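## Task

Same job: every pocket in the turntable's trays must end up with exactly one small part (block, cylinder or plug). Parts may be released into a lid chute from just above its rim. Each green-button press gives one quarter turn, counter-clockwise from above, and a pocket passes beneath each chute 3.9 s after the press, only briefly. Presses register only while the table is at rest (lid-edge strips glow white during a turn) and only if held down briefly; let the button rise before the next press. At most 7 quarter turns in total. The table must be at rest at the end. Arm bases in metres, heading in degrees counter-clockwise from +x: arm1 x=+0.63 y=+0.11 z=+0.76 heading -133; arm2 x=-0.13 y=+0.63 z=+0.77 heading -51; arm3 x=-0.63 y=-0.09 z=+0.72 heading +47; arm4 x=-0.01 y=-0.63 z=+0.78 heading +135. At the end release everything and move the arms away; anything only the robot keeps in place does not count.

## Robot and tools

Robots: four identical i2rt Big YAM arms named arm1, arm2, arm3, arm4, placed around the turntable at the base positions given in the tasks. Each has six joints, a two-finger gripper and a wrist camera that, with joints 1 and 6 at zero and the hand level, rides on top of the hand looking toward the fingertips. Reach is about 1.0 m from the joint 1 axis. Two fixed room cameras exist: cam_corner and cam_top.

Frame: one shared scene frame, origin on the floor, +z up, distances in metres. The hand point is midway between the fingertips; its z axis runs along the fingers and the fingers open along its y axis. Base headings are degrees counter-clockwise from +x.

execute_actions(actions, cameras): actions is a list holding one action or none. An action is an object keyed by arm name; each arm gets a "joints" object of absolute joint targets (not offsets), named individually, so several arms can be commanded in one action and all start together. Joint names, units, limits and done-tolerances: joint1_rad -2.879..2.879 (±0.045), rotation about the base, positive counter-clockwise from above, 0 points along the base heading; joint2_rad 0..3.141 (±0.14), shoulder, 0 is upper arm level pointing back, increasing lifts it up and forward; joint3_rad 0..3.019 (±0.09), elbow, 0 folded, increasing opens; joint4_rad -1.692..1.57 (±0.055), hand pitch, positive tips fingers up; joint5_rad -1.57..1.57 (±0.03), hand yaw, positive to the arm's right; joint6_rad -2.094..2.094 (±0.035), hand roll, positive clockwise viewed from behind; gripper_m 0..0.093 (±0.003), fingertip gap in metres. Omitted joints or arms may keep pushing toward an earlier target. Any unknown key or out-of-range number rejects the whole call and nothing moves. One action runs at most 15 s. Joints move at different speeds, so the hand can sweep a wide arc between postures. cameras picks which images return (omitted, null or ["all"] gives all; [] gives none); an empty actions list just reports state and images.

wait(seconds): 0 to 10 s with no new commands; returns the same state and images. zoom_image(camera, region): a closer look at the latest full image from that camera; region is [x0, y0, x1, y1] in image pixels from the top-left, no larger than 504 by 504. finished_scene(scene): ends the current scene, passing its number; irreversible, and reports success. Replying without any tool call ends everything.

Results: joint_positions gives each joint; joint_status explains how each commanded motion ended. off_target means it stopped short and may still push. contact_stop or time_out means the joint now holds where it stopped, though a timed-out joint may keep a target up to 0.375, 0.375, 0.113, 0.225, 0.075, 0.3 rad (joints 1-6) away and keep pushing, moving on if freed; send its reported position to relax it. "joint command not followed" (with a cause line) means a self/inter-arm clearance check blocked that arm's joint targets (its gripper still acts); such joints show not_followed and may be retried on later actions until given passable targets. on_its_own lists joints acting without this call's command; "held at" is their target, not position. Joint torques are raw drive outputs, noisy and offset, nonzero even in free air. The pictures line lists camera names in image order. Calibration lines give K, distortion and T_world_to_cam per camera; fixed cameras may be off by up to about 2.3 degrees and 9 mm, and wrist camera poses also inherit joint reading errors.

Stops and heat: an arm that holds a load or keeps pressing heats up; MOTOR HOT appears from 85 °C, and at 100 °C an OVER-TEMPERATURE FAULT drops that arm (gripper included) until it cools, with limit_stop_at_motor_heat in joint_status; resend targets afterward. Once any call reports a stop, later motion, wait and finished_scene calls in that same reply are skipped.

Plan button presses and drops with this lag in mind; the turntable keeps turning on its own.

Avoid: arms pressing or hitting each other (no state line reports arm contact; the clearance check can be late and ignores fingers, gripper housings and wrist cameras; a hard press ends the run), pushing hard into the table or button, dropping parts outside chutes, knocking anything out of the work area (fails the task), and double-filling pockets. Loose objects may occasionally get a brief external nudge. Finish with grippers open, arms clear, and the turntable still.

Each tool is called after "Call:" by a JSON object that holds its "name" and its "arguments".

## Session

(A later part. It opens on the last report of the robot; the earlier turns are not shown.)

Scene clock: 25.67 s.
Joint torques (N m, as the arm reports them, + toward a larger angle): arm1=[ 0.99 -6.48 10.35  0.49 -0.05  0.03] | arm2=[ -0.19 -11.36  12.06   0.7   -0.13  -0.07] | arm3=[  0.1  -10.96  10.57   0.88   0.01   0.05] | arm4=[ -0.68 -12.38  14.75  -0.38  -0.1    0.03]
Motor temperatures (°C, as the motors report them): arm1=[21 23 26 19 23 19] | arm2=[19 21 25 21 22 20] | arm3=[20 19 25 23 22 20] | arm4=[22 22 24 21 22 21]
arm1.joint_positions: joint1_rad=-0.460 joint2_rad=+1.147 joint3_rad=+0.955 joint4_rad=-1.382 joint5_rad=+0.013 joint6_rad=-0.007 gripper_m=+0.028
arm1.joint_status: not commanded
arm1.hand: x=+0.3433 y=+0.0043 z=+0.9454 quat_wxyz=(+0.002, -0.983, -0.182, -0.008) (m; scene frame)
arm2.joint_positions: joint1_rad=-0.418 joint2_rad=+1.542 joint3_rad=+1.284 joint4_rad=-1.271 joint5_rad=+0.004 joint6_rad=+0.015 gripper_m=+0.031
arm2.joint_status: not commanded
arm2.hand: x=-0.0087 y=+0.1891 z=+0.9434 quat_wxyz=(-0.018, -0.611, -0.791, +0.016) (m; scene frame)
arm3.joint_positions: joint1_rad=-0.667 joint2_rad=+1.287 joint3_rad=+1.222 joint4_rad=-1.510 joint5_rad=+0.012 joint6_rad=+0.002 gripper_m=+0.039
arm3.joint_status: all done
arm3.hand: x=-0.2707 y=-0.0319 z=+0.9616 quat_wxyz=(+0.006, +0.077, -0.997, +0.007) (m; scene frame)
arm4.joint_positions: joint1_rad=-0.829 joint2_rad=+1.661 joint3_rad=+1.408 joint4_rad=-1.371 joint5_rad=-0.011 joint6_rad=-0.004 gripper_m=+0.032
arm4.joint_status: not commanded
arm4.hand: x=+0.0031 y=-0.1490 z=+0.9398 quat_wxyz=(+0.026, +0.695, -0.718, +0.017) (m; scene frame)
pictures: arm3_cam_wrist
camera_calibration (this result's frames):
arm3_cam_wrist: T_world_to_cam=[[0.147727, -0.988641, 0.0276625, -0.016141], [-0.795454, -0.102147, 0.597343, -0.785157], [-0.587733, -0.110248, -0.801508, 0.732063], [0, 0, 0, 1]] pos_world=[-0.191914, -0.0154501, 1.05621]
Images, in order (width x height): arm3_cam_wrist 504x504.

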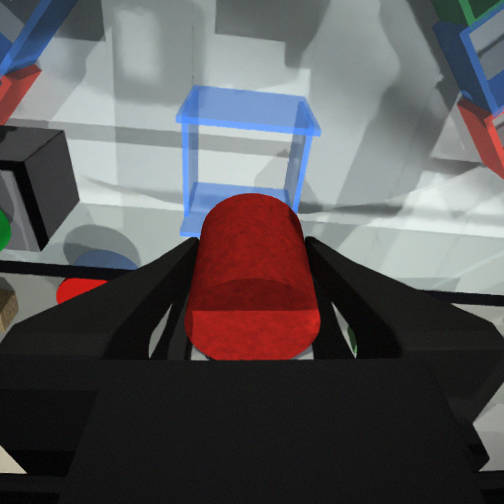

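Call:
{"name": "execute_actions", "arguments": {"actions": [{"arm3":{"joints":{"joint1_rad":-0.285}}}], "cameras": []}}

Call:
{"name": "execute_actions", "arguments": {"actions": [{"arm3":{"joints":{"joint2_rad":1.43}}}], "cameras": ["cam_top"]}}

Call:
{"name": "execute_actions", "arguments": {"actions": [{"arm3":{"joints":{"joint2_rad":1.3}}}], "cameras": []}}

Call:
{"name": "execute_actions", "arguments": {"actions": [{"arm3":{"joints":{"joint1_rad":-0.655,"joint3_rad":1.22}}}], "cameras": ["cam_top"]}}

Scene clock: 27.47 s.
Joint torques (N m, as the arm reports them, + toward a larger angle): arm1=[ 1.23 -6.39 10.36  0.5  -0.05  0.03] | arm2=[ -0.19 -11.35  12.06   0.69  -0.13  -0.07] | arm3=[ -0.38 -10.99  10.59   0.86   0.02   0.05] | arm4=[ -1.03 -12.    14.61  -0.38  -0.12   0.05]
Motor temperatures (°C, as the motors report them): arm1=[21 23 26 19 23 19] | arm2=[19 21 25 21 22 20] | arm3=[20 19 25 23 22 20] | arm4=[22 22 25 21 22 21]
arm1.joint_positions: joint1_rad=-0.460 joint2_rad=+1.147 joint3_rad=+0.955 joint4_rad=-1.382 joint5_rad=+0.013 joint6_rad=-0.007 gripper_m=+0.028
arm1.joint_status: not commanded
arm1.hand: x=+0.3433 y=+0.0043 z=+0.9454 quat_wxyz=(+0.002, -0.983, -0.182, -0.008) (m; scene frame)
arm2.joint_positions: joint1_rad=-0.418 joint2_rad=+1.542 joint3_rad=+1.284 joint4_rad=-1.271 joint5_rad=+0.004 joint6_rad=+0.015 gripper_m=+0.031
arm2.joint_status: not commanded
arm2.hand: x=-0.0087 y=+0.1891 z=+0.9434 quat_wxyz=(-0.018, -0.611, -0.791, +0.016) (m; scene frame)
arm3.joint_positions: joint1_rad=-0.283 joint2_rad=+1.287 joint3_rad=+1.222 joint4_rad=-1.510 joint5_rad=+0.012 joint6_rad=+0.002 gripper_m=+0.039
arm3.joint_status: all done
arm3.hand: x=-0.3170 y=+0.0980 z=+0.9618 quat_wxyz=(+0.005, +0.267, -0.964, +0.006) (m; scene frame)
arm4.joint_positions: joint1_rad=-0.829 joint2_rad=+1.661 joint3_rad=+1.408 joint4_rad=-1.371 joint5_rad=-0.011 joint6_rad=-0.004 gripper_m=+0.032
arm4.joint_status: not commanded
arm4.hand: x=+0.0031 y=-0.1490 z=+0.9398 quat_wxyz=(+0.026, +0.695, -0.718, +0.017) (m; scene frame)
pictures: none
No camera images: the call's "cameras" was empty. Leave "cameras" out to get every camera's image.

Scene clock: 28.27 s.
Joint torques (N m, as the arm reports them, + toward a larger angle): arm1=[ 1.15 -6.26 10.43  0.53 -0.04  0.02] | arm2=[ -0.16 -11.33  12.05   0.7   -0.13  -0.08] | arm3=[-0.17 -9.22  9.5   0.95 -0.02  0.04] | arm4=[ -0.7  -12.    14.61  -0.37  -0.1    0.04]
Motor temperatures (°C, as the motors report them): arm1=[21 23 26 19 23 19] | arm2=[19 21 26 21 22 20] | arm3=[20 19 25 23 22 20] | arm4=[22 22 25 21 22 21]
arm1.joint_positions: joint1_rad=-0.460 joint2_rad=+1.147 joint3_rad=+0.955 joint4_rad=-1.382 joint5_rad=+0.013 joint6_rad=-0.007 gripper_m=+0.028
arm1.joint_status: not commanded
arm1.hand: x=+0.3433 y=+0.0043 z=+0.9454 quat_wxyz=(+0.002, -0.983, -0.182, -0.008) (m; scene frame)
arm2.joint_positions: joint1_rad=-0.418 joint2_rad=+1.542 joint3_rad=+1.284 joint4_rad=-1.271 joint5_rad=+0.004 joint6_rad=+0.015 gripper_m=+0.031
arm2.joint_status: not commanded
arm2.hand: x=-0.0087 y=+0.1891 z=+0.9434 quat_wxyz=(-0.018, -0.611, -0.791, +0.016) (m; scene frame)
arm3.joint_positions: joint1_rad=-0.283 joint2_rad=+1.377 joint3_rad=+1.231 joint4_rad=-1.516 joint5_rad=+0.012 joint6_rad=+0.002 gripper_m=+0.039
arm3.joint_status: all done
arm3.hand: x=-0.3087 y=+0.1030 z=+0.9339 quat_wxyz=(+0.048, +0.267, -0.962, +0.018) (m; scene frame)
arm4.joint_positions: joint1_rad=-0.829 joint2_rad=+1.661 joint3_rad=+1.408 joint4_rad=-1.371 joint5_rad=-0.011 joint6_rad=-0.004 gripper_m=+0.032
arm4.joint_status: not commanded
arm4.hand: x=+0.0031 y=-0.1490 z=+0.9398 quat_wxyz=(+0.026, +0.695, -0.718, +0.017) (m; scene frame)
pictures: cam_top
Images, in order (width x height): cam_top 504x504.

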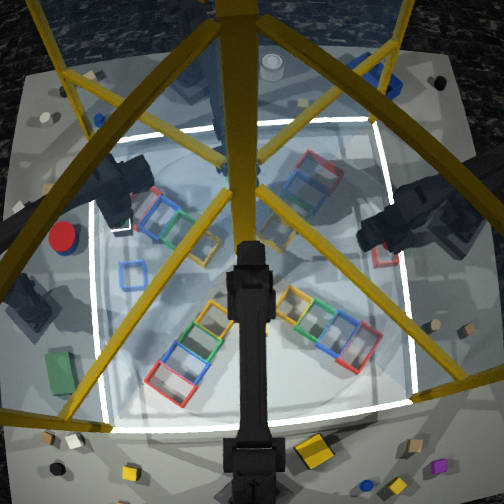

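Scene clock: 29.13 s.
Joint torques (N m, as the arm reports them, + toward a larger angle): arm1=[ 1.14 -6.35 10.38  0.5  -0.05  0.03] | arm2=[ -0.19 -11.35  12.05   0.69  -0.13  -0.07] | arm3=[ -0.21 -11.95  10.13   0.91  -0.01   0.05] | arm4=[ -0.68 -12.33  14.54  -0.34  -0.09   0.07]
Motor temperatures (°C, as the motors report them): arm1=[21 23 26 19 23 19] | arm2=[19 21 26 21 22 20] | arm3=[20 19 25 23 22 20] | arm4=[22 22 25 21 22 21]
arm1.joint_positions: joint1_rad=-0.460 joint2_rad=+1.147 joint3_rad=+0.955 joint4_rad=-1.382 joint5_rad=+0.013 joint6_rad=-0.007 gripper_m=+0.028
arm1.joint_status: not commanded
arm1.hand: x=+0.3433 y=+0.0043 z=+0.9454 quat_wxyz=(+0.002, -0.983, -0.182, -0.008) (m; scene frame)
arm2.joint_positions: joint1_rad=-0.418 joint2_rad=+1.542 joint3_rad=+1.284 joint4_rad=-1.271 joint5_rad=+0.004 joint6_rad=+0.015 gripper_m=+0.031
arm2.joint_status: not commanded
arm2.hand: x=-0.0086 y=+0.1891 z=+0.9434 quat_wxyz=(-0.018, -0.611, -0.791, +0.016) (m; scene frame)
arm3.joint_positions: joint1_rad=-0.283 joint2_rad=+1.297 joint3_rad=+1.227 joint4_rad=-1.512 joint5_rad=+0.012 joint6_rad=+0.002 gripper_m=+0.039
arm3.joint_status: all done
arm3.hand: x=-0.3152 y=+0.0990 z=+0.9604 quat_wxyz=(+0.008, +0.267, -0.964, +0.007) (m; scene frame)
arm4.joint_positions: joint1_rad=-0.829 joint2_rad=+1.661 joint3_rad=+1.408 joint4_rad=-1.371 joint5_rad=-0.011 joint6_rad=-0.004 gripper_m=+0.032
arm4.joint_status: not commanded
arm4.hand: x=+0.0031 y=-0.1490 z=+0.9398 quat_wxyz=(+0.026, +0.695, -0.718, +0.017) (m; scene frame)
pictures: none
No camera images: the call's "cameras" was empty. Leave "cameras" out to get every camera's image.

Scene clock: 30.17 s.
Joint torques (N m, as the arm reports them, + toward a larger angle): arm1=[ 0.88 -6.2  10.38  0.43 -0.06  0.04] | arm2=[ -0.24 -11.39  12.06   0.67  -0.13  -0.07] | arm3=[  0.36 -12.    10.14   0.92   0.     0.04] | arm4=[ -0.69 -12.47  14.74  -0.37  -0.09   0.05]
Motor temperatures (°C, as the motors report them): arm1=[21 23 26 19 23 19] | arm2=[19 21 26 21 22 20] | arm3=[20 19 25 23 22 20] | arm4=[22 22 25 21 22 21]
arm1.joint_positions: joint1_rad=-0.460 joint2_rad=+1.147 joint3_rad=+0.955 joint4_rad=-1.382 joint5_rad=+0.013 joint6_rad=-0.007 gripper_m=+0.028
arm1.joint_status: not commanded
arm1.hand: x=+0.3433 y=+0.0043 z=+0.9454 quat_wxyz=(+0.002, -0.983, -0.182, -0.008) (m; scene frame)
arm2.joint_positions: joint1_rad=-0.418 joint2_rad=+1.542 joint3_rad=+1.284 joint4_rad=-1.271 joint5_rad=+0.004 joint6_rad=+0.015 gripper_m=+0.031
arm2.joint_status: not commanded
arm2.hand: x=-0.0087 y=+0.1891 z=+0.9434 quat_wxyz=(-0.018, -0.611, -0.791, +0.016) (m; scene frame)
arm3.joint_positions: joint1_rad=-0.658 joint2_rad=+1.297 joint3_rad=+1.227 joint4_rad=-1.512 joint5_rad=+0.012 joint6_rad=+0.002 gripper_m=+0.039
arm3.joint_status: all done
arm3.hand: x=-0.2692 y=-0.0282 z=+0.9602 quat_wxyz=(+0.010, +0.082, -0.997, +0.007) (m; scene frame)
arm4.joint_positions: joint1_rad=-0.829 joint2_rad=+1.661 joint3_rad=+1.408 joint4_rad=-1.371 joint5_rad=-0.011 joint6_rad=-0.004 gripper_m=+0.032
arm4.joint_status: not commanded
arm4.hand: x=+0.0031 y=-0.1490 z=+0.9398 quat_wxyz=(+0.026, +0.695, -0.718, +0.017) (m; scene frame)
pictures: cam_top
Images, in order (width x height): cam_top 504x504.

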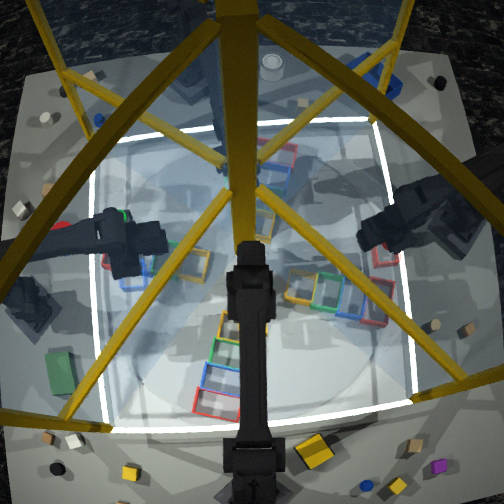

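Call:
{"name": "execute_actions", "arguments": {"actions": [], "cameras": ["cam_top"]}}

Scene clock: 33.10 s.
Joint torques (N m, as the arm reports them, + toward a larger angle): arm1=[ 1.05 -6.16 10.43  0.42 -0.03  0.01] | arm2=[ -0.19 -11.32  12.08   0.69  -0.13  -0.07] | arm3=[  0.12 -12.01  10.09   0.93   0.01   0.04] | arm4=[ -1.14 -12.4   14.66  -0.38  -0.08   0.05]
Motor temperatures (°C, as the motors report them): arm1=[21 23 26 19 23 19] | arm2=[19 21 26 21 22 20] | arm3=[20 19 25 23 22 20] | arm4=[22 22 25 21 22 21]
arm1.joint_positions: joint1_rad=-0.460 joint2_rad=+1.147 joint3_rad=+0.955 joint4_rad=-1.382 joint5_rad=+0.013 joint6_rad=-0.007 gripper_m=+0.028
arm1.joint_status: not commanded
arm1.hand: x=+0.3433 y=+0.0043 z=+0.9454 quat_wxyz=(+0.002, -0.983, -0.182, -0.008) (m; scene frame)
arm2.joint_positions: joint1_rad=-0.418 joint2_rad=+1.542 joint3_rad=+1.284 joint4_rad=-1.271 joint5_rad=+0.004 joint6_rad=+0.015 gripper_m=+0.031
arm2.joint_status: not commanded
arm2.hand: x=-0.0087 y=+0.1891 z=+0.9434 quat_wxyz=(-0.018, -0.611, -0.791, +0.016) (m; scene frame)
arm3.joint_positions: joint1_rad=-0.658 joint2_rad=+1.297 joint3_rad=+1.227 joint4_rad=-1.512 joint5_rad=+0.012 joint6_rad=+0.002 gripper_m=+0.039
arm3.joint_status: all done
arm3.hand: x=-0.2692 y=-0.0282 z=+0.9602 quat_wxyz=(+0.010, +0.082, -0.997, +0.007) (m; scene frame)
arm4.joint_positions: joint1_rad=-0.829 joint2_rad=+1.661 joint3_rad=+1.408 joint4_rad=-1.371 joint5_rad=-0.011 joint6_rad=-0.004 gripper_m=+0.032
arm4.joint_status: not commanded
arm4.hand: x=+0.0031 y=-0.1490 z=+0.9398 quat_wxyz=(+0.026, +0.695, -0.718, +0.017) (m; scene frame)
pictures: cam_top
Images, in order (width x height): cam_top 504x504.

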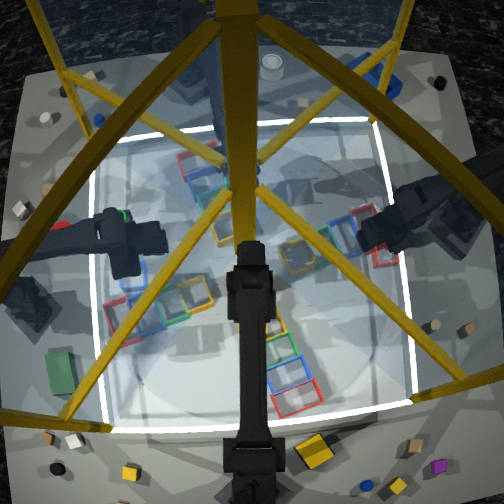

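Call:
{"name": "execute_actions", "arguments": {"actions": [{"arm3":{"joints":{"joint1_rad":-0.285}}}], "cameras": []}}

Call:
{"name": "wait", "arguments": {"seconds": 6}}

Call:
{"name": "execute_actions", "arguments": {"actions": [{"arm3":{"joints":{"joint2_rad":1.43}}}], "cameras": []}}

Call:
{"name": "execute_actions", "arguments": {"actions": [{"arm3":{"joints":{"joint2_rad":1.30}}}], "cameras": []}}

Call:
{"name": "execute_actions", "arguments": {"actions": [{"arm3":{"joints":{"joint1_rad":-0.655,"joint3_rad":1.22}}}], "cameras": []}}

Call:
{"name": "wait", "arguments": {"seconds": 1.4}}

Call:
{"name": "execute_actions", "arguments": {"actions": [{"arm1":{"joints":{"gripper_m":0.09}},"arm2":{"joints":{"gripper_m":0.09}},"arm3":{"joints":{"gripper_m":0.09}},"arm4":{"joints":{"gripper_m":0.09}}}], "cameras": []}}

Call:
{"name": "execute_actions", "arguments": {"actions": [{"arm2":{"joints":{"joint2_rad":1.2,"joint3_rad":1.05,"joint4_rad":-1.4}},"arm3":{"joints":{"joint2_rad":1.12,"joint3_rad":1.15,"joint4_rad":-1.55}},"arm4":{"joints":{"joint2_rad":1.2,"joint3_rad":1.05,"joint4_rad":-1.4}}}], "cameras": []}}

Call:
{"name": "execute_actions", "arguments": {"actions": [{"arm1":{"joints":{"joint1_rad":0.39}},"arm2":{"joints":{"joint1_rad":-1.883}},"arm3":{"joints":{"joint1_rad":0.903}},"arm4":{"joints":{"joint1_rad":-2.41}}}], "cameras": []}}

Call:
{"name": "execute_actions", "arguments": {"actions": [{"arm1":{"joints":{"joint2_rad":1.33,"joint3_rad":0.83,"joint4_rad":-1.07}},"arm2":{"joints":{"joint2_rad":1.27,"joint3_rad":0.78,"joint4_rad":-1.07}},"arm3":{"joints":{"joint2_rad":1.28,"joint3_rad":0.9,"joint4_rad":-1.18}},"arm4":{"joints":{"joint2_rad":1.33,"joint3_rad":0.83,"joint4_rad":-1.07}}}]}}

Scene clock: 36.10 s.
Joint torques (N m, as the arm reports them, + toward a larger angle): arm1=[ 1.11 -6.19 10.38  0.48 -0.06  0.01] | arm2=[ -0.26 -11.36  12.08   0.69  -0.13  -0.08] | arm3=[ -0.17 -12.06  10.07   0.94   0.01   0.04] | arm4=[ -0.48 -12.27  14.54  -0.34  -0.11   0.05]
Motor temperatures (°C, as the motors report them): arm1=[21 23 26 19 23 19] | arm2=[19 21 26 21 22 20] | arm3=[20 19 25 23 22 20] | arm4=[22 22 26 21 22 21]
arm1.joint_positions: joint1_rad=-0.460 joint2_rad=+1.147 joint3_rad=+0.955 joint4_rad=-1.382 joint5_rad=+0.013 joint6_rad=-0.007 gripper_m=+0.028
arm1.joint_status: not commanded
arm1.hand: x=+0.3433 y=+0.0043 z=+0.9454 quat_wxyz=(+0.002, -0.983, -0.182, -0.008) (m; scene frame)
arm2.joint_positions: joint1_rad=-0.418 joint2_rad=+1.542 joint3_rad=+1.284 joint4_rad=-1.271 joint5_rad=+0.004 joint6_rad=+0.015 gripper_m=+0.031
arm2.joint_status: not commanded
arm2.hand: x=-0.0086 y=+0.1891 z=+0.9434 quat_wxyz=(-0.018, -0.611, -0.791, +0.016) (m; scene frame)
arm3.joint_positions: joint1_rad=-0.282 joint2_rad=+1.297 joint3_rad=+1.227 joint4_rad=-1.512 joint5_rad=+0.012 joint6_rad=+0.002 gripper_m=+0.039
arm3.joint_status: all done
arm3.hand: x=-0.3154 y=+0.0993 z=+0.9604 quat_wxyz=(+0.008, +0.267, -0.964, +0.007) (m; scene frame)
arm4.joint_positions: joint1_rad=-0.829 joint2_rad=+1.661 joint3_rad=+1.408 joint4_rad=-1.371 joint5_rad=-0.011 joint6_rad=-0.004 gripper_m=+0.032
arm4.joint_status: not commanded
arm4.hand: x=+0.0031 y=-0.1490 z=+0.9398 quat_wxyz=(+0.026, +0.695, -0.718, +0.017) (m; scene frame)
pictures: none
No camera images: the call's "cameras" was empty. Leave "cameras" out to get every camera's image.

Scene clock: 42.10 s.
Joint torques (N m, as the arm reports them, + toward a larger angle): arm1=[ 1.04 -6.26 10.39  0.48 -0.03  0.02] | arm2=[ -0.25 -11.23  12.06   0.7   -0.13  -0.08] | arm3=[ -0.34 -12.    10.06   0.93   0.01   0.05] | arm4=[ -0.88 -12.33  14.54  -0.34  -0.1    0.03]
Motor temperatures (°C, as the motors report them): arm1=[21 23 26 19 23 19] | arm2=[19 21 27 21 22 20] | arm3=[20 19 25 23 22 20] | arm4=[22 22 26 21 22 21]
arm1.joint_positions: joint1_rad=-0.460 joint2_rad=+1.147 joint3_rad=+0.955 joint4_rad=-1.382 joint5_rad=+0.013 joint6_rad=-0.007 gripper_m=+0.028
arm1.joint_status: not commanded
arm1.hand: x=+0.3433 y=+0.0043 z=+0.9454 quat_wxyz=(+0.002, -0.983, -0.182, -0.008) (m; scene frame)
arm2.joint_positions: joint1_rad=-0.418 joint2_rad=+1.542 joint3_rad=+1.284 joint4_rad=-1.271 joint5_rad=+0.004 joint6_rad=+0.015 gripper_m=+0.031
arm2.joint_status: not commanded
arm2.hand: x=-0.0087 y=+0.1891 z=+0.9434 quat_wxyz=(-0.018, -0.611, -0.791, +0.016) (m; scene frame)
arm3.joint_positions: joint1_rad=-0.282 joint2_rad=+1.297 joint3_rad=+1.227 joint4_rad=-1.512 joint5_rad=+0.012 joint6_rad=+0.002 gripper_m=+0.039
arm3.joint_status: all done
arm3.hand: x=-0.3154 y=+0.0993 z=+0.9604 quat_wxyz=(+0.008, +0.267, -0.964, +0.007) (m; scene frame)
arm4.joint_positions: joint1_rad=-0.829 joint2_rad=+1.661 joint3_rad=+1.408 joint4_rad=-1.371 joint5_rad=-0.011 joint6_rad=-0.004 gripper_m=+0.032
arm4.joint_status: not commanded
arm4.hand: x=+0.0031 y=-0.1490 z=+0.9398 quat_wxyz=(+0.026, +0.695, -0.718, +0.017) (m; scene frame)
wait: 6.00 s; at rest by 0.27 s
pictures: arm1_cam_wrist, arm2_cam_wrist, arm3_cam_wrist, arm4_cam_wrist, cam_corner, cam_top
camera_calibration (this result's frames):
arm1_cam_wrist: T_world_to_cam=[[-0.378782, 0.925486, 0.000963258, 0.12242], [0.740141, 0.302299, 0.600672, -0.821908], [0.555622, 0.228236, -0.799495, 0.688537], [0, 0, 0, 1]] pos_world=[0.272132, -0.0219855, 1.04406]
arm2_cam_wrist: T_world_to_cam=[[-0.965431, -0.260635, 0.00364924, 0.0314753], [-0.216224, 0.808589, 0.547203, -0.67266], [-0.145571, 0.527497, -0.836992, 0.813396], [0, 0, 0, 1]] pos_world=[0.00334855, 0.123045, 1.04877]
arm3_cam_wrist: T_world_to_cam=[[0.50863, -0.860653, 0.0239322, 0.22496], [-0.694553, -0.393724, 0.602144, -0.750431], [-0.508815, -0.322891, -0.798028, 0.762006], [0, 0, 0, 1]] pos_world=[-0.247916, 0.144194, 1.05459]
arm4_cam_wrist: T_world_to_cam=[[0.999322, -0.0342937, -0.0133844, 0.00691597], [-0.0187484, -0.787005, 0.616662, -0.684627], [-0.0316812, -0.615993, -0.787114, 0.774617], [0, 0, 0, 1]] pos_world=[0.00479383, -0.0614091, 1.03199]
Images, in order (width x height): arm1_cam_wrist 504x504, arm2_cam_wrist 504x504, arm3_cam_wrist 504x504, arm4_cam_wrist 504x504, cam_corner 504x504, cam_top 504x504.

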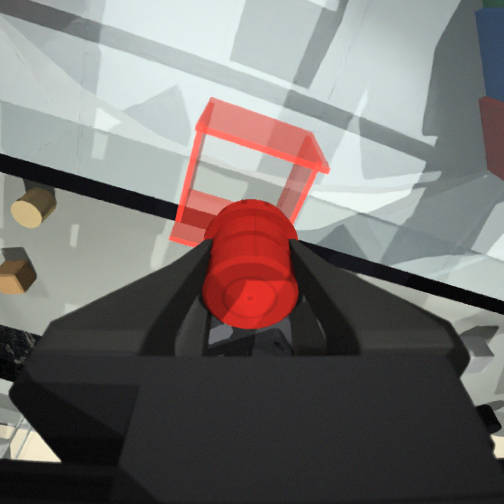

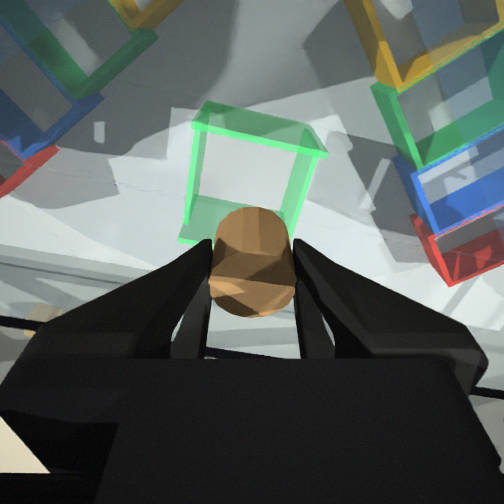

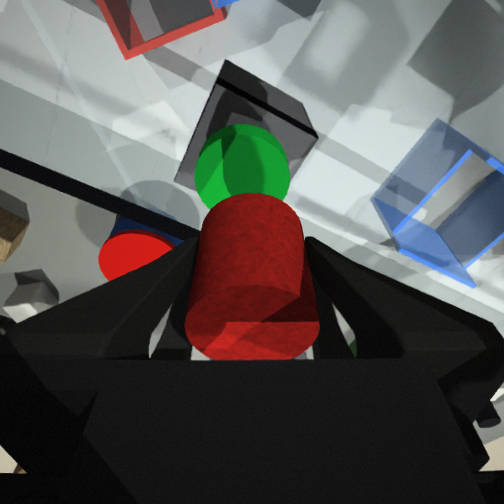

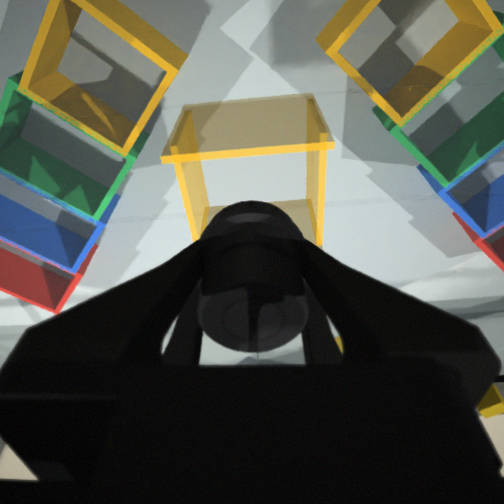

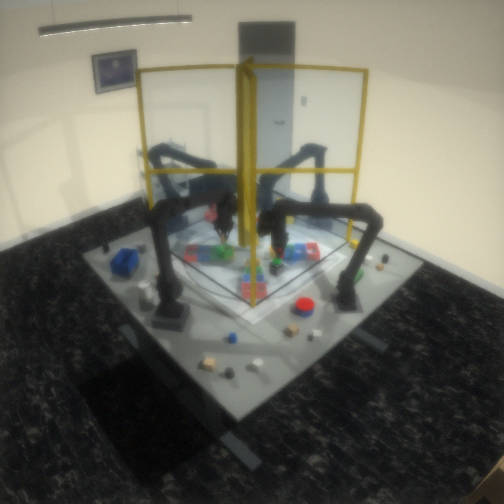

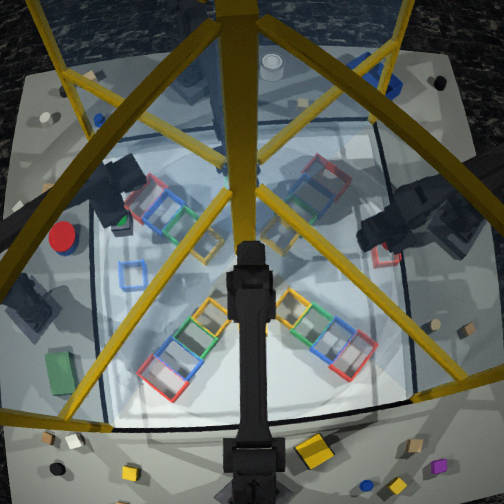

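Scene clock: 43.00 s.
Joint torques (N m, as the arm reports them, + toward a larger angle): arm1=[ 1.27 -6.31 10.42  0.52 -0.05  0.03] | arm2=[ -0.17 -11.32  12.05   0.69  -0.13  -0.08] | arm3=[-0.29 -9.59  8.94  0.92 -0.02  0.05] | arm4=[ -0.82 -12.3   14.54  -0.41  -0.11   0.05]
Motor temperatures (°C, as the motors report them): arm1=[21 23 26 19 23 19] | arm2=[19 21 27 21 22 20] | arm3=[20 19 25 23 22 20] | arm4=[22 22 26 21 22 21]
arm1.joint_positions: joint1_rad=-0.460 joint2_rad=+1.147 joint3_rad=+0.955 joint4_rad=-1.382 joint5_rad=+0.013 joint6_rad=-0.007 gripper_m=+0.028
arm1.joint_status: not commanded
arm1.hand: x=+0.3433 y=+0.0043 z=+0.9454 quat_wxyz=(+0.002, -0.983, -0.182, -0.008) (m; scene frame)
arm2.joint_positions: joint1_rad=-0.418 joint2_rad=+1.542 joint3_rad=+1.284 joint4_rad=-1.271 joint5_rad=+0.004 joint6_rad=+0.015 gripper_m=+0.031
arm2.joint_status: not commanded
arm2.hand: x=-0.0087 y=+0.1891 z=+0.9434 quat_wxyz=(-0.018, -0.611, -0.791, +0.016) (m; scene frame)
arm3.joint_positions: joint1_rad=-0.282 joint2_rad=+1.383 joint3_rad=+1.236 joint4_rad=-1.515 joint5_rad=+0.013 joint6_rad=+0.002 gripper_m=+0.039
arm3.joint_status: all done
arm3.hand: x=-0.3069 y=+0.1044 z=+0.9339 quat_wxyz=(+0.047, +0.267, -0.962, +0.018) (m; scene frame)
arm4.joint_positions: joint1_rad=-0.829 joint2_rad=+1.661 joint3_rad=+1.408 joint4_rad=-1.371 joint5_rad=-0.011 joint6_rad=-0.004 gripper_m=+0.032
arm4.joint_status: not commanded
arm4.hand: x=+0.0031 y=-0.1490 z=+0.9398 quat_wxyz=(+0.026, +0.695, -0.718, +0.017) (m; scene frame)
pictures: none
No camera images: the call's "cameras" was empty. Leave "cameras" out to get every camera's image.

Scene clock: 43.90 s.
Joint torques (N m, as the arm reports them, + toward a larger angle): arm1=[ 1.1  -6.45 10.4   0.51 -0.04  0.05] | arm2=[ -0.22 -11.35  12.05   0.68  -0.13  -0.07] | arm3=[ -0.42 -11.95  10.11   0.89  -0.01   0.04] | arm4=[ -1.12 -12.2   14.55  -0.36  -0.12   0.08]
Motor temperatures (°C, as the motors report them): arm1=[21 23 26 19 23 19] | arm2=[19 21 27 21 22 20] | arm3=[20 19 25 23 22 20] | arm4=[22 22 26 21 22 21]
arm1.joint_positions: joint1_rad=-0.460 joint2_rad=+1.147 joint3_rad=+0.955 joint4_rad=-1.382 joint5_rad=+0.013 joint6_rad=-0.007 gripper_m=+0.028
arm1.joint_status: not commanded
arm1.hand: x=+0.3433 y=+0.0043 z=+0.9454 quat_wxyz=(+0.002, -0.983, -0.182, -0.008) (m; scene frame)
arm2.joint_positions: joint1_rad=-0.418 joint2_rad=+1.542 joint3_rad=+1.284 joint4_rad=-1.271 joint5_rad=+0.004 joint6_rad=+0.015 gripper_m=+0.031
arm2.joint_status: not commanded
arm2.hand: x=-0.0086 y=+0.1891 z=+0.9434 quat_wxyz=(-0.018, -0.611, -0.791, +0.016) (m; scene frame)
arm3.joint_positions: joint1_rad=-0.282 joint2_rad=+1.296 joint3_rad=+1.227 joint4_rad=-1.511 joint5_rad=+0.013 joint6_rad=+0.002 gripper_m=+0.039
arm3.joint_status: all done
arm3.hand: x=-0.3151 y=+0.0993 z=+0.9607 quat_wxyz=(+0.007, +0.267, -0.964, +0.007) (m; scene frame)
arm4.joint_positions: joint1_rad=-0.829 joint2_rad=+1.661 joint3_rad=+1.408 joint4_rad=-1.371 joint5_rad=-0.011 joint6_rad=-0.004 gripper_m=+0.032
arm4.joint_status: not commanded
arm4.hand: x=+0.0031 y=-0.1490 z=+0.9398 quat_wxyz=(+0.026, +0.695, -0.718, +0.017) (m; scene frame)
pictures: none
No camera images: the call's "cameras" was empty. Leave "cameras" out to get every camera's image.

Scene clock: 44.93 s.
Joint torques (N m, as the arm reports them, + toward a larger angle): arm1=[ 1.02 -6.3  10.4   0.54 -0.06  0.04] | arm2=[ -0.23 -11.36  12.08   0.71  -0.13  -0.07] | arm3=[  0.42 -11.97  10.07   0.86   0.     0.05] | arm4=[ -1.06 -12.51  14.67  -0.39  -0.1    0.07]
Motor temperatures (°C, as the motors report them): arm1=[21 23 26 19 23 19] | arm2=[19 21 27 21 22 20] | arm3=[20 19 25 23 22 20] | arm4=[22 22 26 21 22 21]
arm1.joint_positions: joint1_rad=-0.460 joint2_rad=+1.147 joint3_rad=+0.955 joint4_rad=-1.382 joint5_rad=+0.013 joint6_rad=-0.007 gripper_m=+0.028
arm1.joint_status: not commanded
arm1.hand: x=+0.3433 y=+0.0043 z=+0.9454 quat_wxyz=(+0.002, -0.983, -0.182, -0.008) (m; scene frame)
arm2.joint_positions: joint1_rad=-0.418 joint2_rad=+1.542 joint3_rad=+1.284 joint4_rad=-1.271 joint5_rad=+0.004 joint6_rad=+0.015 gripper_m=+0.031
arm2.joint_status: not commanded
arm2.hand: x=-0.0087 y=+0.1891 z=+0.9434 quat_wxyz=(-0.018, -0.611, -0.791, +0.016) (m; scene frame)
arm3.joint_positions: joint1_rad=-0.658 joint2_rad=+1.296 joint3_rad=+1.227 joint4_rad=-1.511 joint5_rad=+0.012 joint6_rad=+0.002 gripper_m=+0.039
arm3.joint_status: all done
arm3.hand: x=-0.2690 y=-0.0283 z=+0.9605 quat_wxyz=(+0.009, +0.082, -0.997, +0.007) (m; scene frame)
arm4.joint_positions: joint1_rad=-0.829 joint2_rad=+1.661 joint3_rad=+1.408 joint4_rad=-1.371 joint5_rad=-0.011 joint6_rad=-0.004 gripper_m=+0.032
arm4.joint_status: not commanded
arm4.hand: x=+0.0031 y=-0.1490 z=+0.9398 quat_wxyz=(+0.026, +0.695, -0.718, +0.017) (m; scene frame)
pictures: none
No camera images: the call's "cameras" was empty. Leave "cameras" out to get every camera's image.

Scene clock: 46.33 s.
Joint torques (N m, as the arm reports them, + toward a larger angle): arm1=[ 1.02 -6.57 10.42  0.51 -0.05  0.01] | arm2=[ -0.19 -11.35  12.06   0.69  -0.13  -0.08] | arm3=[  0.19 -11.94  10.04   0.87   0.01   0.05] | arm4=[ -0.51 -12.37  14.63  -0.43  -0.08   0.07]
Motor temperatures (°C, as the motors report them): arm1=[21 23 26 19 23 19] | arm2=[19 21 27 21 22 20] | arm3=[20 19 25 23 22 20] | arm4=[22 22 27 21 22 21]
arm1.joint_positions: joint1_rad=-0.460 joint2_rad=+1.147 joint3_rad=+0.955 joint4_rad=-1.382 joint5_rad=+0.013 joint6_rad=-0.007 gripper_m=+0.028
arm1.joint_status: not commanded
arm1.hand: x=+0.3433 y=+0.0043 z=+0.9454 quat_wxyz=(+0.002, -0.983, -0.182, -0.008) (m; scene frame)
arm2.joint_positions: joint1_rad=-0.418 joint2_rad=+1.542 joint3_rad=+1.284 joint4_rad=-1.271 joint5_rad=+0.004 joint6_rad=+0.015 gripper_m=+0.031
arm2.joint_status: not commanded
arm2.hand: x=-0.0086 y=+0.1891 z=+0.9434 quat_wxyz=(-0.018, -0.611, -0.791, +0.016) (m; scene frame)
arm3.joint_positions: joint1_rad=-0.658 joint2_rad=+1.296 joint3_rad=+1.227 joint4_rad=-1.511 joint5_rad=+0.012 joint6_rad=+0.002 gripper_m=+0.039
arm3.joint_status: all done
arm3.hand: x=-0.2690 y=-0.0283 z=+0.9605 quat_wxyz=(+0.009, +0.082, -0.997, +0.007) (m; scene frame)
arm4.joint_positions: joint1_rad=-0.829 joint2_rad=+1.661 joint3_rad=+1.408 joint4_rad=-1.371 joint5_rad=-0.011 joint6_rad=-0.004 gripper_m=+0.032
arm4.joint_status: not commanded
arm4.hand: x=+0.0031 y=-0.1490 z=+0.9398 quat_wxyz=(+0.026, +0.695, -0.718, +0.017) (m; scene frame)
wait: 1.40 s; at rest by 0.27 s
pictures: arm1_cam_wrist, arm2_cam_wrist, arm3_cam_wrist, arm4_cam_wrist, cam_corner, cam_top
camera_calibration (this result's frames):
arm1_cam_wrist: T_world_to_cam=[[-0.378782, 0.925486, 0.000963258, 0.12242], [0.740141, 0.302299, 0.600672, -0.821908], [0.555622, 0.228236, -0.799495, 0.688537], [0, 0, 0, 1]] pos_world=[0.272132, -0.0219855, 1.04406]
arm2_cam_wrist: T_world_to_cam=[[-0.965427, -0.260653, 0.00326821, 0.0319037], [-0.21644, 0.808529, 0.547206, -0.672653], [-0.145273, 0.52758, -0.836992, 0.813383], [0, 0, 0, 1]] pos_world=[0.00337426, 0.123052, 1.04877]
arm3_cam_wrist: T_world_to_cam=[[0.156896, -0.987229, 0.0276108, -0.0102106], [-0.79177, -0.109023, 0.601011, -0.785471], [-0.590326, -0.116158, -0.798763, 0.729089], [0, 0, 0, 1]] pos_world=[-0.189911, -0.0110256, 1.05473]
arm4_cam_wrist: T_world_to_cam=[[0.999322, -0.0342937, -0.0133844, 0.00691597], [-0.0187484, -0.787005, 0.616662, -0.684627], [-0.0316812, -0.615993, -0.787114, 0.774617], [0, 0, 0, 1]] pos_world=[0.00479383, -0.0614091, 1.03199]
Images, in order (width x height): arm1_cam_wrist 504x504, arm2_cam_wrist 504x504, arm3_cam_wrist 504x504, arm4_cam_wrist 504x504, cam_corner 504x504, cam_top 504x504.

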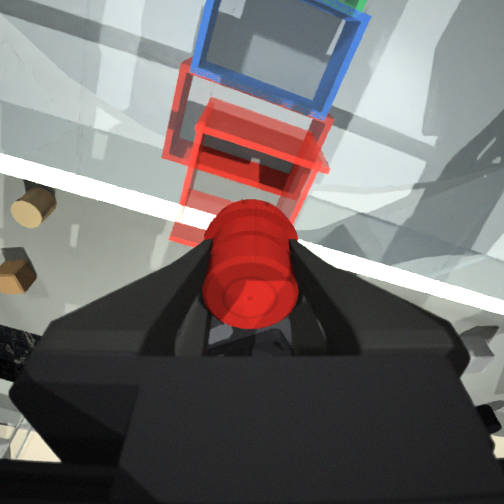

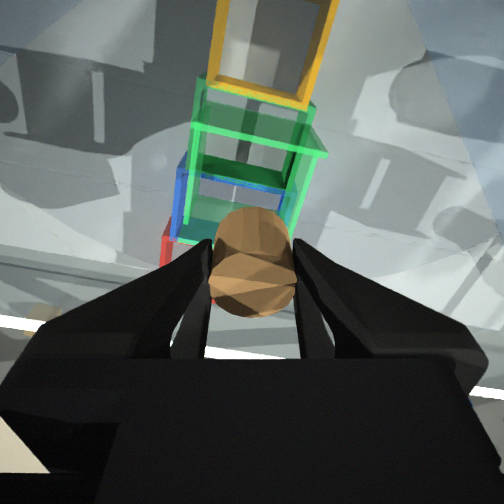

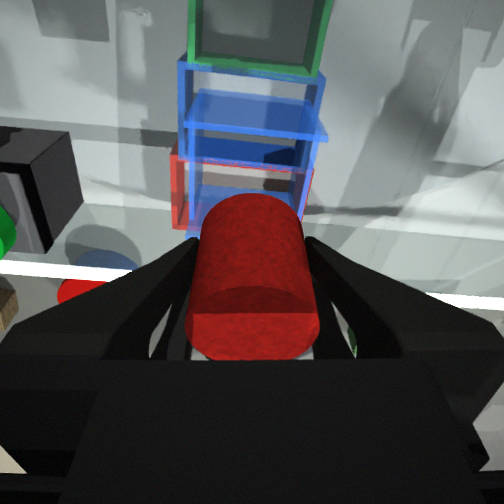

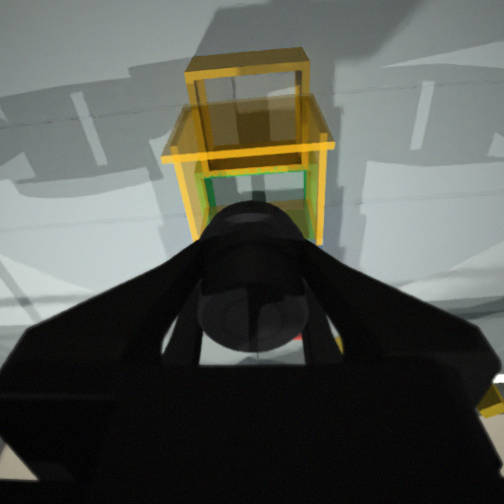

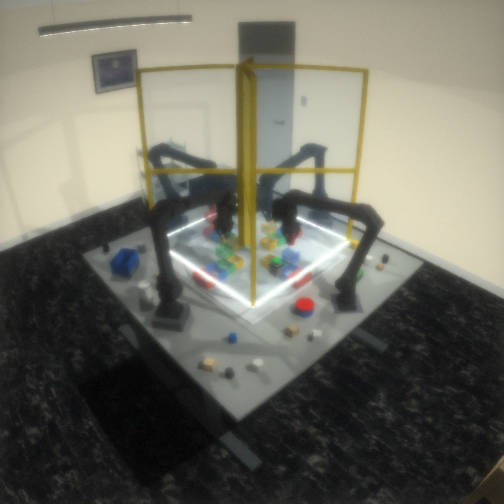

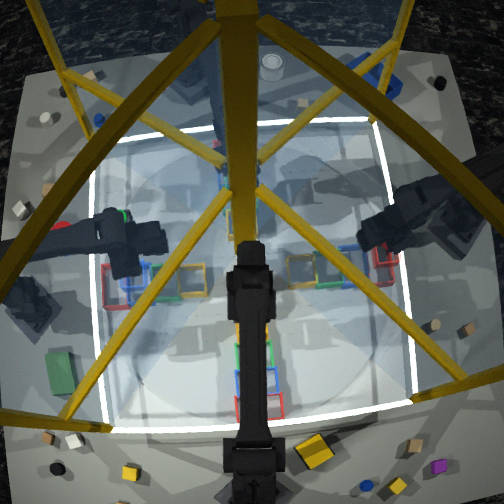

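Scene clock: 47.03 s.
Joint torques (N m, as the arm reports them, + toward a larger angle): arm1=[ 0.97 -6.33 10.46  0.48 -0.04  0.02] | arm2=[ -0.24 -11.4   12.06   0.7   -0.13  -0.07] | arm3=[  0.09 -11.93  10.08   0.88   0.01   0.04] | arm4=[ -0.71 -12.14  14.5   -0.38  -0.1    0.04]
Motor temperatures (°C, as the motors report them): arm1=[21 23 26 19 23 19] | arm2=[19 21 27 21 22 20] | arm3=[20 19 25 23 22 20] | arm4=[22 22 27 21 22 21]
arm1.joint_positions: joint1_rad=-0.460 joint2_rad=+1.147 joint3_rad=+0.955 joint4_rad=-1.382 joint5_rad=+0.013 joint6_rad=-0.007 gripper_m=+0.090
arm1.joint_status: all done
arm1.hand: x=+0.3433 y=+0.0043 z=+0.9454 quat_wxyz=(+0.002, -0.983, -0.182, -0.008) (m; scene frame)
arm2.joint_positions: joint1_rad=-0.418 joint2_rad=+1.542 joint3_rad=+1.284 joint4_rad=-1.271 joint5_rad=+0.004 joint6_rad=+0.015 gripper_m=+0.090
arm2.joint_status: all done
arm2.hand: x=-0.0087 y=+0.1891 z=+0.9434 quat_wxyz=(-0.018, -0.611, -0.791, +0.016) (m; scene frame)
arm3.joint_positions: joint1_rad=-0.658 joint2_rad=+1.296 joint3_rad=+1.227 joint4_rad=-1.511 joint5_rad=+0.012 joint6_rad=+0.002 gripper_m=+0.090
arm3.joint_status: all done
arm3.hand: x=-0.2690 y=-0.0283 z=+0.9605 quat_wxyz=(+0.009, +0.082, -0.997, +0.007) (m; scene frame)
arm4.joint_positions: joint1_rad=-0.829 joint2_rad=+1.661 joint3_rad=+1.408 joint4_rad=-1.371 joint5_rad=-0.011 joint6_rad=-0.004 gripper_m=+0.090
arm4.joint_status: all done
arm4.hand: x=+0.0031 y=-0.1490 z=+0.9398 quat_wxyz=(+0.026, +0.695, -0.718, +0.017) (m; scene frame)
pictures: none
No camera images: the call's "cameras" was empty. Leave "cameras" out to get every camera's image.

Scene clock: 48.20 s.
Joint torques (N m, as the arm reports them, + toward a larger angle): arm1=[ 1.42 -6.15 10.36  0.48 -0.03  0.02] | arm2=[-0.18 -4.6   8.9   0.14 -0.13 -0.07] | arm3=[ 0.07 -7.14 11.34  0.09  0.    0.05] | arm4=[-1.09 -5.31  9.68  0.   -0.1   0.06]
Motor temperatures (°C, as the motors report them): arm1=[21 23 26 19 23 19] | arm2=[19 21 27 21 22 20] | arm3=[20 19 25 23 22 20] | arm4=[22 22 26 21 22 21]
arm1.joint_positions: joint1_rad=-0.460 joint2_rad=+1.147 joint3_rad=+0.955 joint4_rad=-1.382 joint5_rad=+0.013 joint6_rad=-0.007 gripper_m=+0.090
arm1.joint_status: not commanded
arm1.hand: x=+0.3433 y=+0.0043 z=+0.9454 quat_wxyz=(+0.002, -0.983, -0.182, -0.008) (m; scene frame)
arm2.joint_positions: joint1_rad=-0.418 joint2_rad=+1.192 joint3_rad=+1.049 joint4_rad=-1.397 joint5_rad=+0.004 joint6_rad=+0.015 gripper_m=+0.090
arm2.joint_status: all done
arm2.hand: x=-0.0430 y=+0.3125 z=+0.9822 quat_wxyz=(-0.014, -0.611, -0.792, +0.013) (m; scene frame)
arm3.joint_positions: joint1_rad=-0.658 joint2_rad=+1.101 joint3_rad=+1.146 joint4_rad=-1.537 joint5_rad=+0.012 joint6_rad=+0.002 gripper_m=+0.090
arm3.joint_status: all done
arm3.hand: x=-0.3194 y=-0.0367 z=+0.9905 quat_wxyz=(-0.035, +0.082, -0.996, +0.003) (m; scene frame)
arm4.joint_positions: joint1_rad=-0.829 joint2_rad=+1.191 joint3_rad=+1.061 joint4_rad=-1.396 joint5_rad=-0.011 joint6_rad=-0.004 gripper_m=+0.090
arm4.joint_status: all done
arm4.hand: x=-0.0020 y=-0.2945 z=+0.9927 quat_wxyz=(-0.009, +0.696, -0.718, -0.017) (m; scene frame)
pictures: none
No camera images: the call's "cameras" was empty. Leave "cameras" out to get every camera's image.

Scene clock: 51.57 s.
Joint torques (N m, as the arm reports them, + toward a larger angle): arm1=[ 1.12 -5.93 10.45  0.46 -0.06  0.01] | arm2=[-18.23   4.1   13.86   3.52   1.02   2.73] | arm3=[ 0.38 -7.92 11.32  0.09  0.01  0.04] | arm4=[-1.22 -5.15  9.68  0.18 -0.1   0.01]
Motor temperatures (°C, as the motors report them): arm1=[21 23 26 19 23 19] | arm2=[19 21 27 21 22 21] | arm3=[20 19 25 23 22 20] | arm4=[22 22 26 21 22 21]
arm1.joint_positions: joint1_rad=+0.390 joint2_rad=+1.147 joint3_rad=+0.955 joint4_rad=-1.378 joint5_rad=+0.013 joint6_rad=-0.007 gripper_m=+0.090
arm1.joint_status: all done
arm1.hand: x=+0.5176 y=-0.1745 z=+0.9492 quat_wxyz=(-0.002, -0.821, -0.572, -0.001) (m; scene frame)
arm2.joint_positions: joint1_rad=-1.489 joint2_rad=+1.101 joint3_rad=+0.981 joint4_rad=-1.490 joint5_rad=-0.028 joint6_rad=-0.283 gripper_m=+0.090
arm2.joint_status: joint1_rad time_out (moved -1.071 of -1.465)
arm2.on_its_own: joint1_rad reads -1.489 and still pushes toward -1.753 since a time_out (your -1.883 is given up)
arm2.hand: x=-0.3285 y=+0.4327 z=+0.9808 quat_wxyz=(-0.012, -0.864, -0.502, -0.022) (m; scene frame)
arm3.joint_positions: joint1_rad=+0.898 joint2_rad=+1.109 joint3_rad=+1.146 joint4_rad=-1.537 joint5_rad=+0.011 joint6_rad=+0.002 gripper_m=+0.090
arm3.joint_status: all done
arm3.hand: x=-0.6723 y=+0.2238 z=+0.9912 quat_wxyz=(-0.023, +0.757, -0.652, -0.026) (m; scene frame)
arm4.joint_positions: joint1_rad=-2.412 joint2_rad=+1.191 joint3_rad=+1.061 joint4_rad=-1.396 joint5_rad=-0.011 joint6_rad=-0.004 gripper_m=+0.090
arm4.joint_status: all done
arm4.hand: x=+0.3214 y=-0.6430 z=+0.9952 quat_wxyz=(-0.022, -0.022, -1.000, -0.001) (m; scene frame)
pictures: none
No camera images: the call's "cameras" was empty. Leave "cameras" out to get every camera's image.

not run: a stop came earlier in this reply.

Arm2 hit the post. Back off and tuck in more.

Call:
{"name": "execute_actions", "arguments": {"actions": [{"arm2":{"joints":{"joint1_rad":-1.1}}}], "cameras": []}}

Call:
{"name": "execute_actions", "arguments": {"actions": [{"arm2":{"joints":{"joint2_rad":0.8,"joint3_rad":0.6,"joint4_rad":-1.4,"joint6_rad":0,"joint5_rad":0}}}], "cameras": []}}

Call:
{"name": "execute_actions", "arguments": {"actions": [{"arm2":{"joints":{"joint1_rad":-1.883}}}], "cameras": []}}

Call:
{"name": "execute_actions", "arguments": {"actions": [{"arm1":{"joints":{"joint2_rad":1.33,"joint3_rad":0.83,"joint4_rad":-1.07}},"arm2":{"joints":{"joint2_rad":1.27,"joint3_rad":0.82,"joint4_rad":-1.07}},"arm3":{"joints":{"joint2_rad":1.28,"joint3_rad":0.9,"joint4_rad":-1.18}},"arm4":{"joints":{"joint2_rad":1.33,"joint3_rad":0.83,"joint4_rad":-1.07}}}]}}

Scene clock: 54.00 s.
Joint torques (N m, as the arm reports them, + toward a larger angle): arm1=[ 0.98 -5.97 10.51  0.41 -0.06  0.02] | arm2=[ 2.59  2.39 13.81  3.46 -0.31 -0.99] | arm3=[ 0.37 -7.84 11.36  0.13  0.01  0.04] | arm4=[-1.25 -4.96  9.64  0.05 -0.1   0.06]
Motor temperatures (°C, as the motors report them): arm1=[21 23 27 19 23 19] | arm2=[19 21 27 21 22 22] | arm3=[20 19 26 23 22 20] | arm4=[22 22 26 21 22 21]
arm1.joint_positions: joint1_rad=+0.390 joint2_rad=+1.147 joint3_rad=+0.955 joint4_rad=-1.378 joint5_rad=+0.013 joint6_rad=-0.007 gripper_m=+0.090
arm1.joint_status: not commanded
arm1.hand: x=+0.5176 y=-0.1745 z=+0.9492 quat_wxyz=(-0.002, -0.821, -0.572, -0.001) (m; scene frame)
arm2.joint_positions: joint1_rad=-1.135 joint2_rad=+1.120 joint3_rad=+0.981 joint4_rad=-1.489 joint5_rad=+0.009 joint6_rad=+0.112 gripper_m=+0.090
arm2.joint_status: all done
arm2.hand: x=-0.2540 y=+0.3777 z=+0.9765 quat_wxyz=(+0.017, -0.874, -0.485, -0.020) (m; scene frame)
arm3.joint_positions: joint1_rad=+0.898 joint2_rad=+1.109 joint3_rad=+1.146 joint4_rad=-1.537 joint5_rad=+0.011 joint6_rad=+0.002 gripper_m=+0.090
arm3.joint_status: not commanded
arm3.hand: x=-0.6723 y=+0.2238 z=+0.9912 quat_wxyz=(-0.023, +0.757, -0.652, -0.026) (m; scene frame)
arm4.joint_positions: joint1_rad=-2.412 joint2_rad=+1.191 joint3_rad=+1.061 joint4_rad=-1.396 joint5_rad=-0.011 joint6_rad=-0.004 gripper_m=+0.090
arm4.joint_status: not commanded
arm4.hand: x=+0.3214 y=-0.6430 z=+0.9952 quat_wxyz=(-0.022, -0.022, -1.000, -0.001) (m; scene frame)
pictures: none
No camera images: the call's "cameras" was empty. Leave "cameras" out to get every camera's image.

Scene clock: 55.17 s.
Joint torques (N m, as the arm reports them, + toward a larger angle): arm1=[ 1.02 -6.08 10.43  0.41 -0.06  0.02] | arm2=[ 0.96  0.61  9.14  0.22 -0.2  -0.23] | arm3=[ 0.49 -7.93 11.33  0.1   0.02  0.05] | arm4=[-0.56 -5.42  9.67  0.13 -0.11  0.07]
Motor temperatures (°C, as the motors report them): arm1=[21 23 27 19 23 19] | arm2=[19 21 27 21 22 22] | arm3=[20 19 26 23 22 20] | arm4=[22 22 26 21 22 21]
arm1.joint_positions: joint1_rad=+0.390 joint2_rad=+1.147 joint3_rad=+0.955 joint4_rad=-1.378 joint5_rad=+0.013 joint6_rad=-0.007 gripper_m=+0.090
arm1.joint_status: not commanded
arm1.hand: x=+0.5176 y=-0.1745 z=+0.9492 quat_wxyz=(-0.002, -0.821, -0.572, -0.001) (m; scene frame)
arm2.joint_positions: joint1_rad=-1.111 joint2_rad=+0.796 joint3_rad=+0.594 joint4_rad=-1.403 joint5_rad=+0.002 joint6_rad=+0.015 gripper_m=+0.090
arm2.joint_status: all done
arm2.hand: x=-0.2011 y=+0.4750 z=+0.8997 quat_wxyz=(+0.007, -0.844, -0.537, -0.013) (m; scene frame)
arm3.joint_positions: joint1_rad=+0.898 joint2_rad=+1.109 joint3_rad=+1.146 joint4_rad=-1.537 joint5_rad=+0.011 joint6_rad=+0.002 gripper_m=+0.090
arm3.joint_status: not commanded
arm3.hand: x=-0.6723 y=+0.2238 z=+0.9912 quat_wxyz=(-0.023, +0.757, -0.652, -0.026) (m; scene frame)
arm4.joint_positions: joint1_rad=-2.412 joint2_rad=+1.191 joint3_rad=+1.061 joint4_rad=-1.396 joint5_rad=-0.011 joint6_rad=-0.004 gripper_m=+0.090
arm4.joint_status: not commanded
arm4.hand: x=+0.3214 y=-0.6430 z=+0.9952 quat_wxyz=(-0.022, -0.022, -1.000, -0.001) (m; scene frame)
pictures: none
No camera images: the call's "cameras" was empty. Leave "cameras" out to get every camera's image.

Scene clock: 56.50 s.
Joint torques (N m, as the arm reports them, + toward a larger angle): arm1=[ 1.1  -6.02 10.52  0.45 -0.05  0.03] | arm2=[-0.59  0.7   9.03  0.25 -0.13 -0.2 ] | arm3=[ 0.38 -7.97 11.32  0.07  0.01  0.05] | arm4=[-1.08 -4.75  9.75  0.1  -0.11  0.07]
Motor temperatures (°C, as the motors report them): arm1=[21 23 27 19 23 19] | arm2=[19 20 27 21 22 22] | arm3=[20 19 26 23 22 20] | arm4=[22 22 26 21 22 21]
arm1.joint_positions: joint1_rad=+0.390 joint2_rad=+1.147 joint3_rad=+0.955 joint4_rad=-1.378 joint5_rad=+0.013 joint6_rad=-0.007 gripper_m=+0.090
arm1.joint_status: not commanded
arm1.hand: x=+0.5176 y=-0.1745 z=+0.9492 quat_wxyz=(-0.002, -0.821, -0.572, -0.001) (m; scene frame)
arm2.joint_positions: joint1_rad=-1.873 joint2_rad=+0.796 joint3_rad=+0.594 joint4_rad=-1.403 joint5_rad=+0.000 joint6_rad=+0.013 gripper_m=+0.090
arm2.joint_status: all done
arm2.hand: x=-0.2889 y=+0.5666 z=+0.8989 quat_wxyz=(+0.000, -0.982, -0.186, -0.017) (m; scene frame)
arm3.joint_positions: joint1_rad=+0.898 joint2_rad=+1.109 joint3_rad=+1.146 joint4_rad=-1.537 joint5_rad=+0.011 joint6_rad=+0.002 gripper_m=+0.090
arm3.joint_status: not commanded
arm3.hand: x=-0.6723 y=+0.2238 z=+0.9912 quat_wxyz=(-0.023, +0.757, -0.652, -0.026) (m; scene frame)
arm4.joint_positions: joint1_rad=-2.412 joint2_rad=+1.191 joint3_rad=+1.061 joint4_rad=-1.396 joint5_rad=-0.011 joint6_rad=-0.004 gripper_m=+0.090
arm4.joint_status: not commanded
arm4.hand: x=+0.3214 y=-0.6430 z=+0.9952 quat_wxyz=(-0.022, -0.022, -1.000, -0.001) (m; scene frame)
pictures: none
No camera images: the call's "cameras" was empty. Leave "cameras" out to get every camera's image.

Scene clock: 57.70 s.
Joint torques (N m, as the arm reports them, + toward a larger angle): arm1=[  1.3  -10.07   9.95   0.44  -0.04   0.03] | arm2=[-0.58 -6.63  9.61  0.58 -0.12 -0.2 ] | arm3=[  0.38 -11.83  10.79   1.06   0.01   0.05] | arm4=[-0.94 -6.78  9.83  0.42 -0.09  0.07]
Motor temperatures (°C, as the motors report them): arm1=[21 23 27 19 23 19] | arm2=[19 20 27 21 22 21] | arm3=[20 19 26 23 22 20] | arm4=[22 22 26 21 22 21]
arm1.joint_positions: joint1_rad=+0.390 joint2_rad=+1.346 joint3_rad=+0.818 joint4_rad=-1.081 joint5_rad=+0.013 joint6_rad=-0.007 gripper_m=+0.090
arm1.joint_status: all done
arm1.hand: x=+0.5119 y=-0.1948 z=+0.8412 quat_wxyz=(+0.009, -0.820, -0.572, -0.017) (m; scene frame)
arm2.joint_positions: joint1_rad=-1.873 joint2_rad=+1.278 joint3_rad=+0.796 joint4_rad=-1.080 joint5_rad=+0.000 joint6_rad=+0.013 gripper_m=+0.090
arm2.joint_status: all done
arm2.hand: x=-0.4250 y=+0.5109 z=+0.8624 quat_wxyz=(-0.004, -0.983, -0.186, +0.004) (m; scene frame)
arm3.joint_positions: joint1_rad=+0.898 joint2_rad=+1.292 joint3_rad=+0.890 joint4_rad=-1.195 joint5_rad=+0.011 joint6_rad=+0.002 gripper_m=+0.090
arm3.joint_status: all done
arm3.hand: x=-0.6761 y=+0.2385 z=+0.8409 quat_wxyz=(+0.008, +0.758, -0.652, +0.010) (m; scene frame)
arm4.joint_positions: joint1_rad=-2.412 joint2_rad=+1.338 joint3_rad=+0.822 joint4_rad=-1.080 joint5_rad=-0.011 joint6_rad=-0.004 gripper_m=+0.090
arm4.joint_status: all done
arm4.hand: x=+0.3141 y=-0.6436 z=+0.8638 quat_wxyz=(+0.012, -0.022, -1.000, -0.002) (m; scene frame)
pictures: arm1_cam_wrist, arm2_cam_wrist, arm3_cam_wrist, arm4_cam_wrist, cam_corner, cam_top
camera_calibration (this result's frames):
arm1_cam_wrist: T_world_to_cam=[[-0.945479, 0.325631, -0.0058798, 0.549604], [0.252463, 0.744199, 0.618409, -0.503129], [0.205749, 0.583208, -0.785834, 0.793735], [0, 0, 0, 1]] pos_world=[0.48335, -0.267453, 0.938115]
arm2_cam_wrist: T_world_to_cam=[[-0.371742, 0.928317, -0.00599638, -0.633086], [0.75542, 0.306247, 0.579269, -0.336685], [0.539582, 0.210809, -0.815114, 0.949333], [0, 0, 0, 1]] pos_world=[-0.493248, 0.490685, 0.96505]
arm3_cam_wrist: T_world_to_cam=[[0.98959, 0.142906, 0.0170151, 0.622685], [0.103353, -0.787965, 0.606983, -0.244735], [0.100149, -0.598906, -0.794532, 1.0026], [0, 0, 0, 1]] pos_world=[-0.691318, 0.318636, 0.934555]
arm4_cam_wrist: T_world_to_cam=[[-0.0461082, -0.998919, -0.00590706, -0.620748], [-0.80865, 0.0338527, 0.587315, -0.219463], [-0.58648, 0.0318568, -0.809337, 1.03033], [0, 0, 0, 1]] pos_world=[0.398179, -0.645471, 0.959112]
Images, in order (width x height): arm1_cam_wrist 504x504, arm2_cam_wrist 504x504, arm3_cam_wrist 504x504, arm4_cam_wrist 504x504, cam_corner 504x504, cam_top 504x504.

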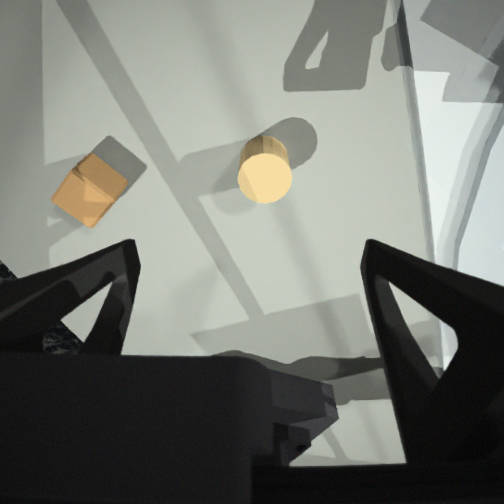

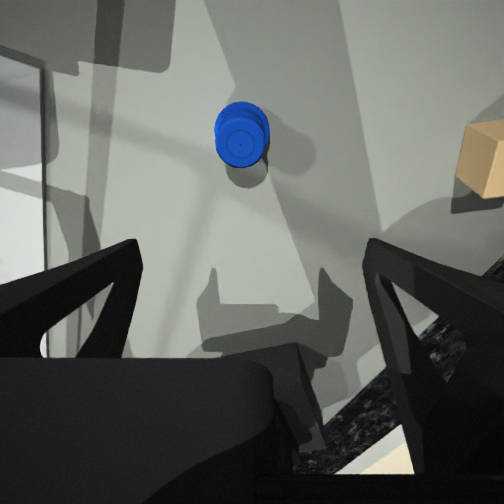

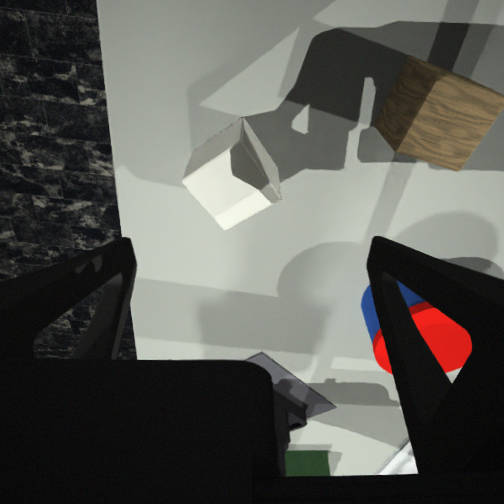

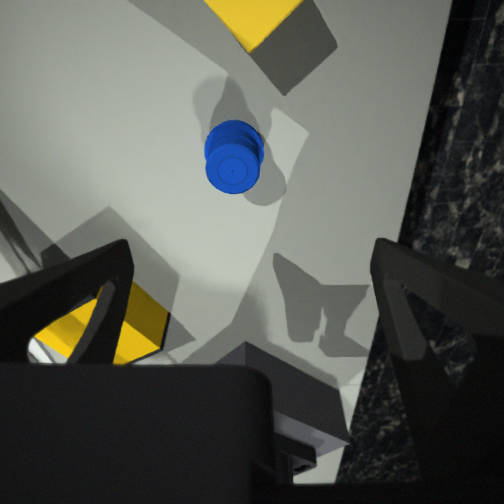

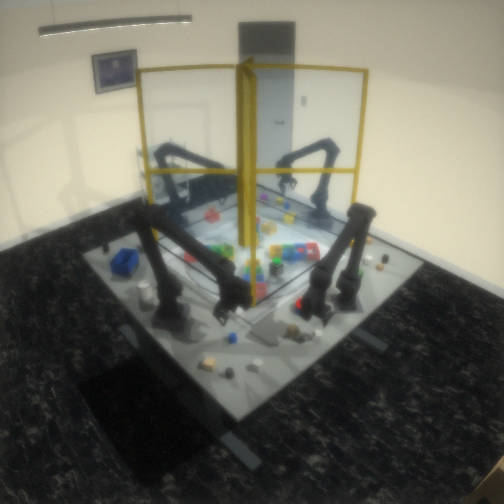

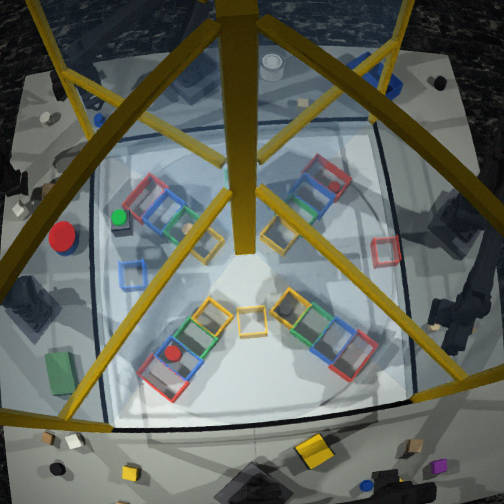

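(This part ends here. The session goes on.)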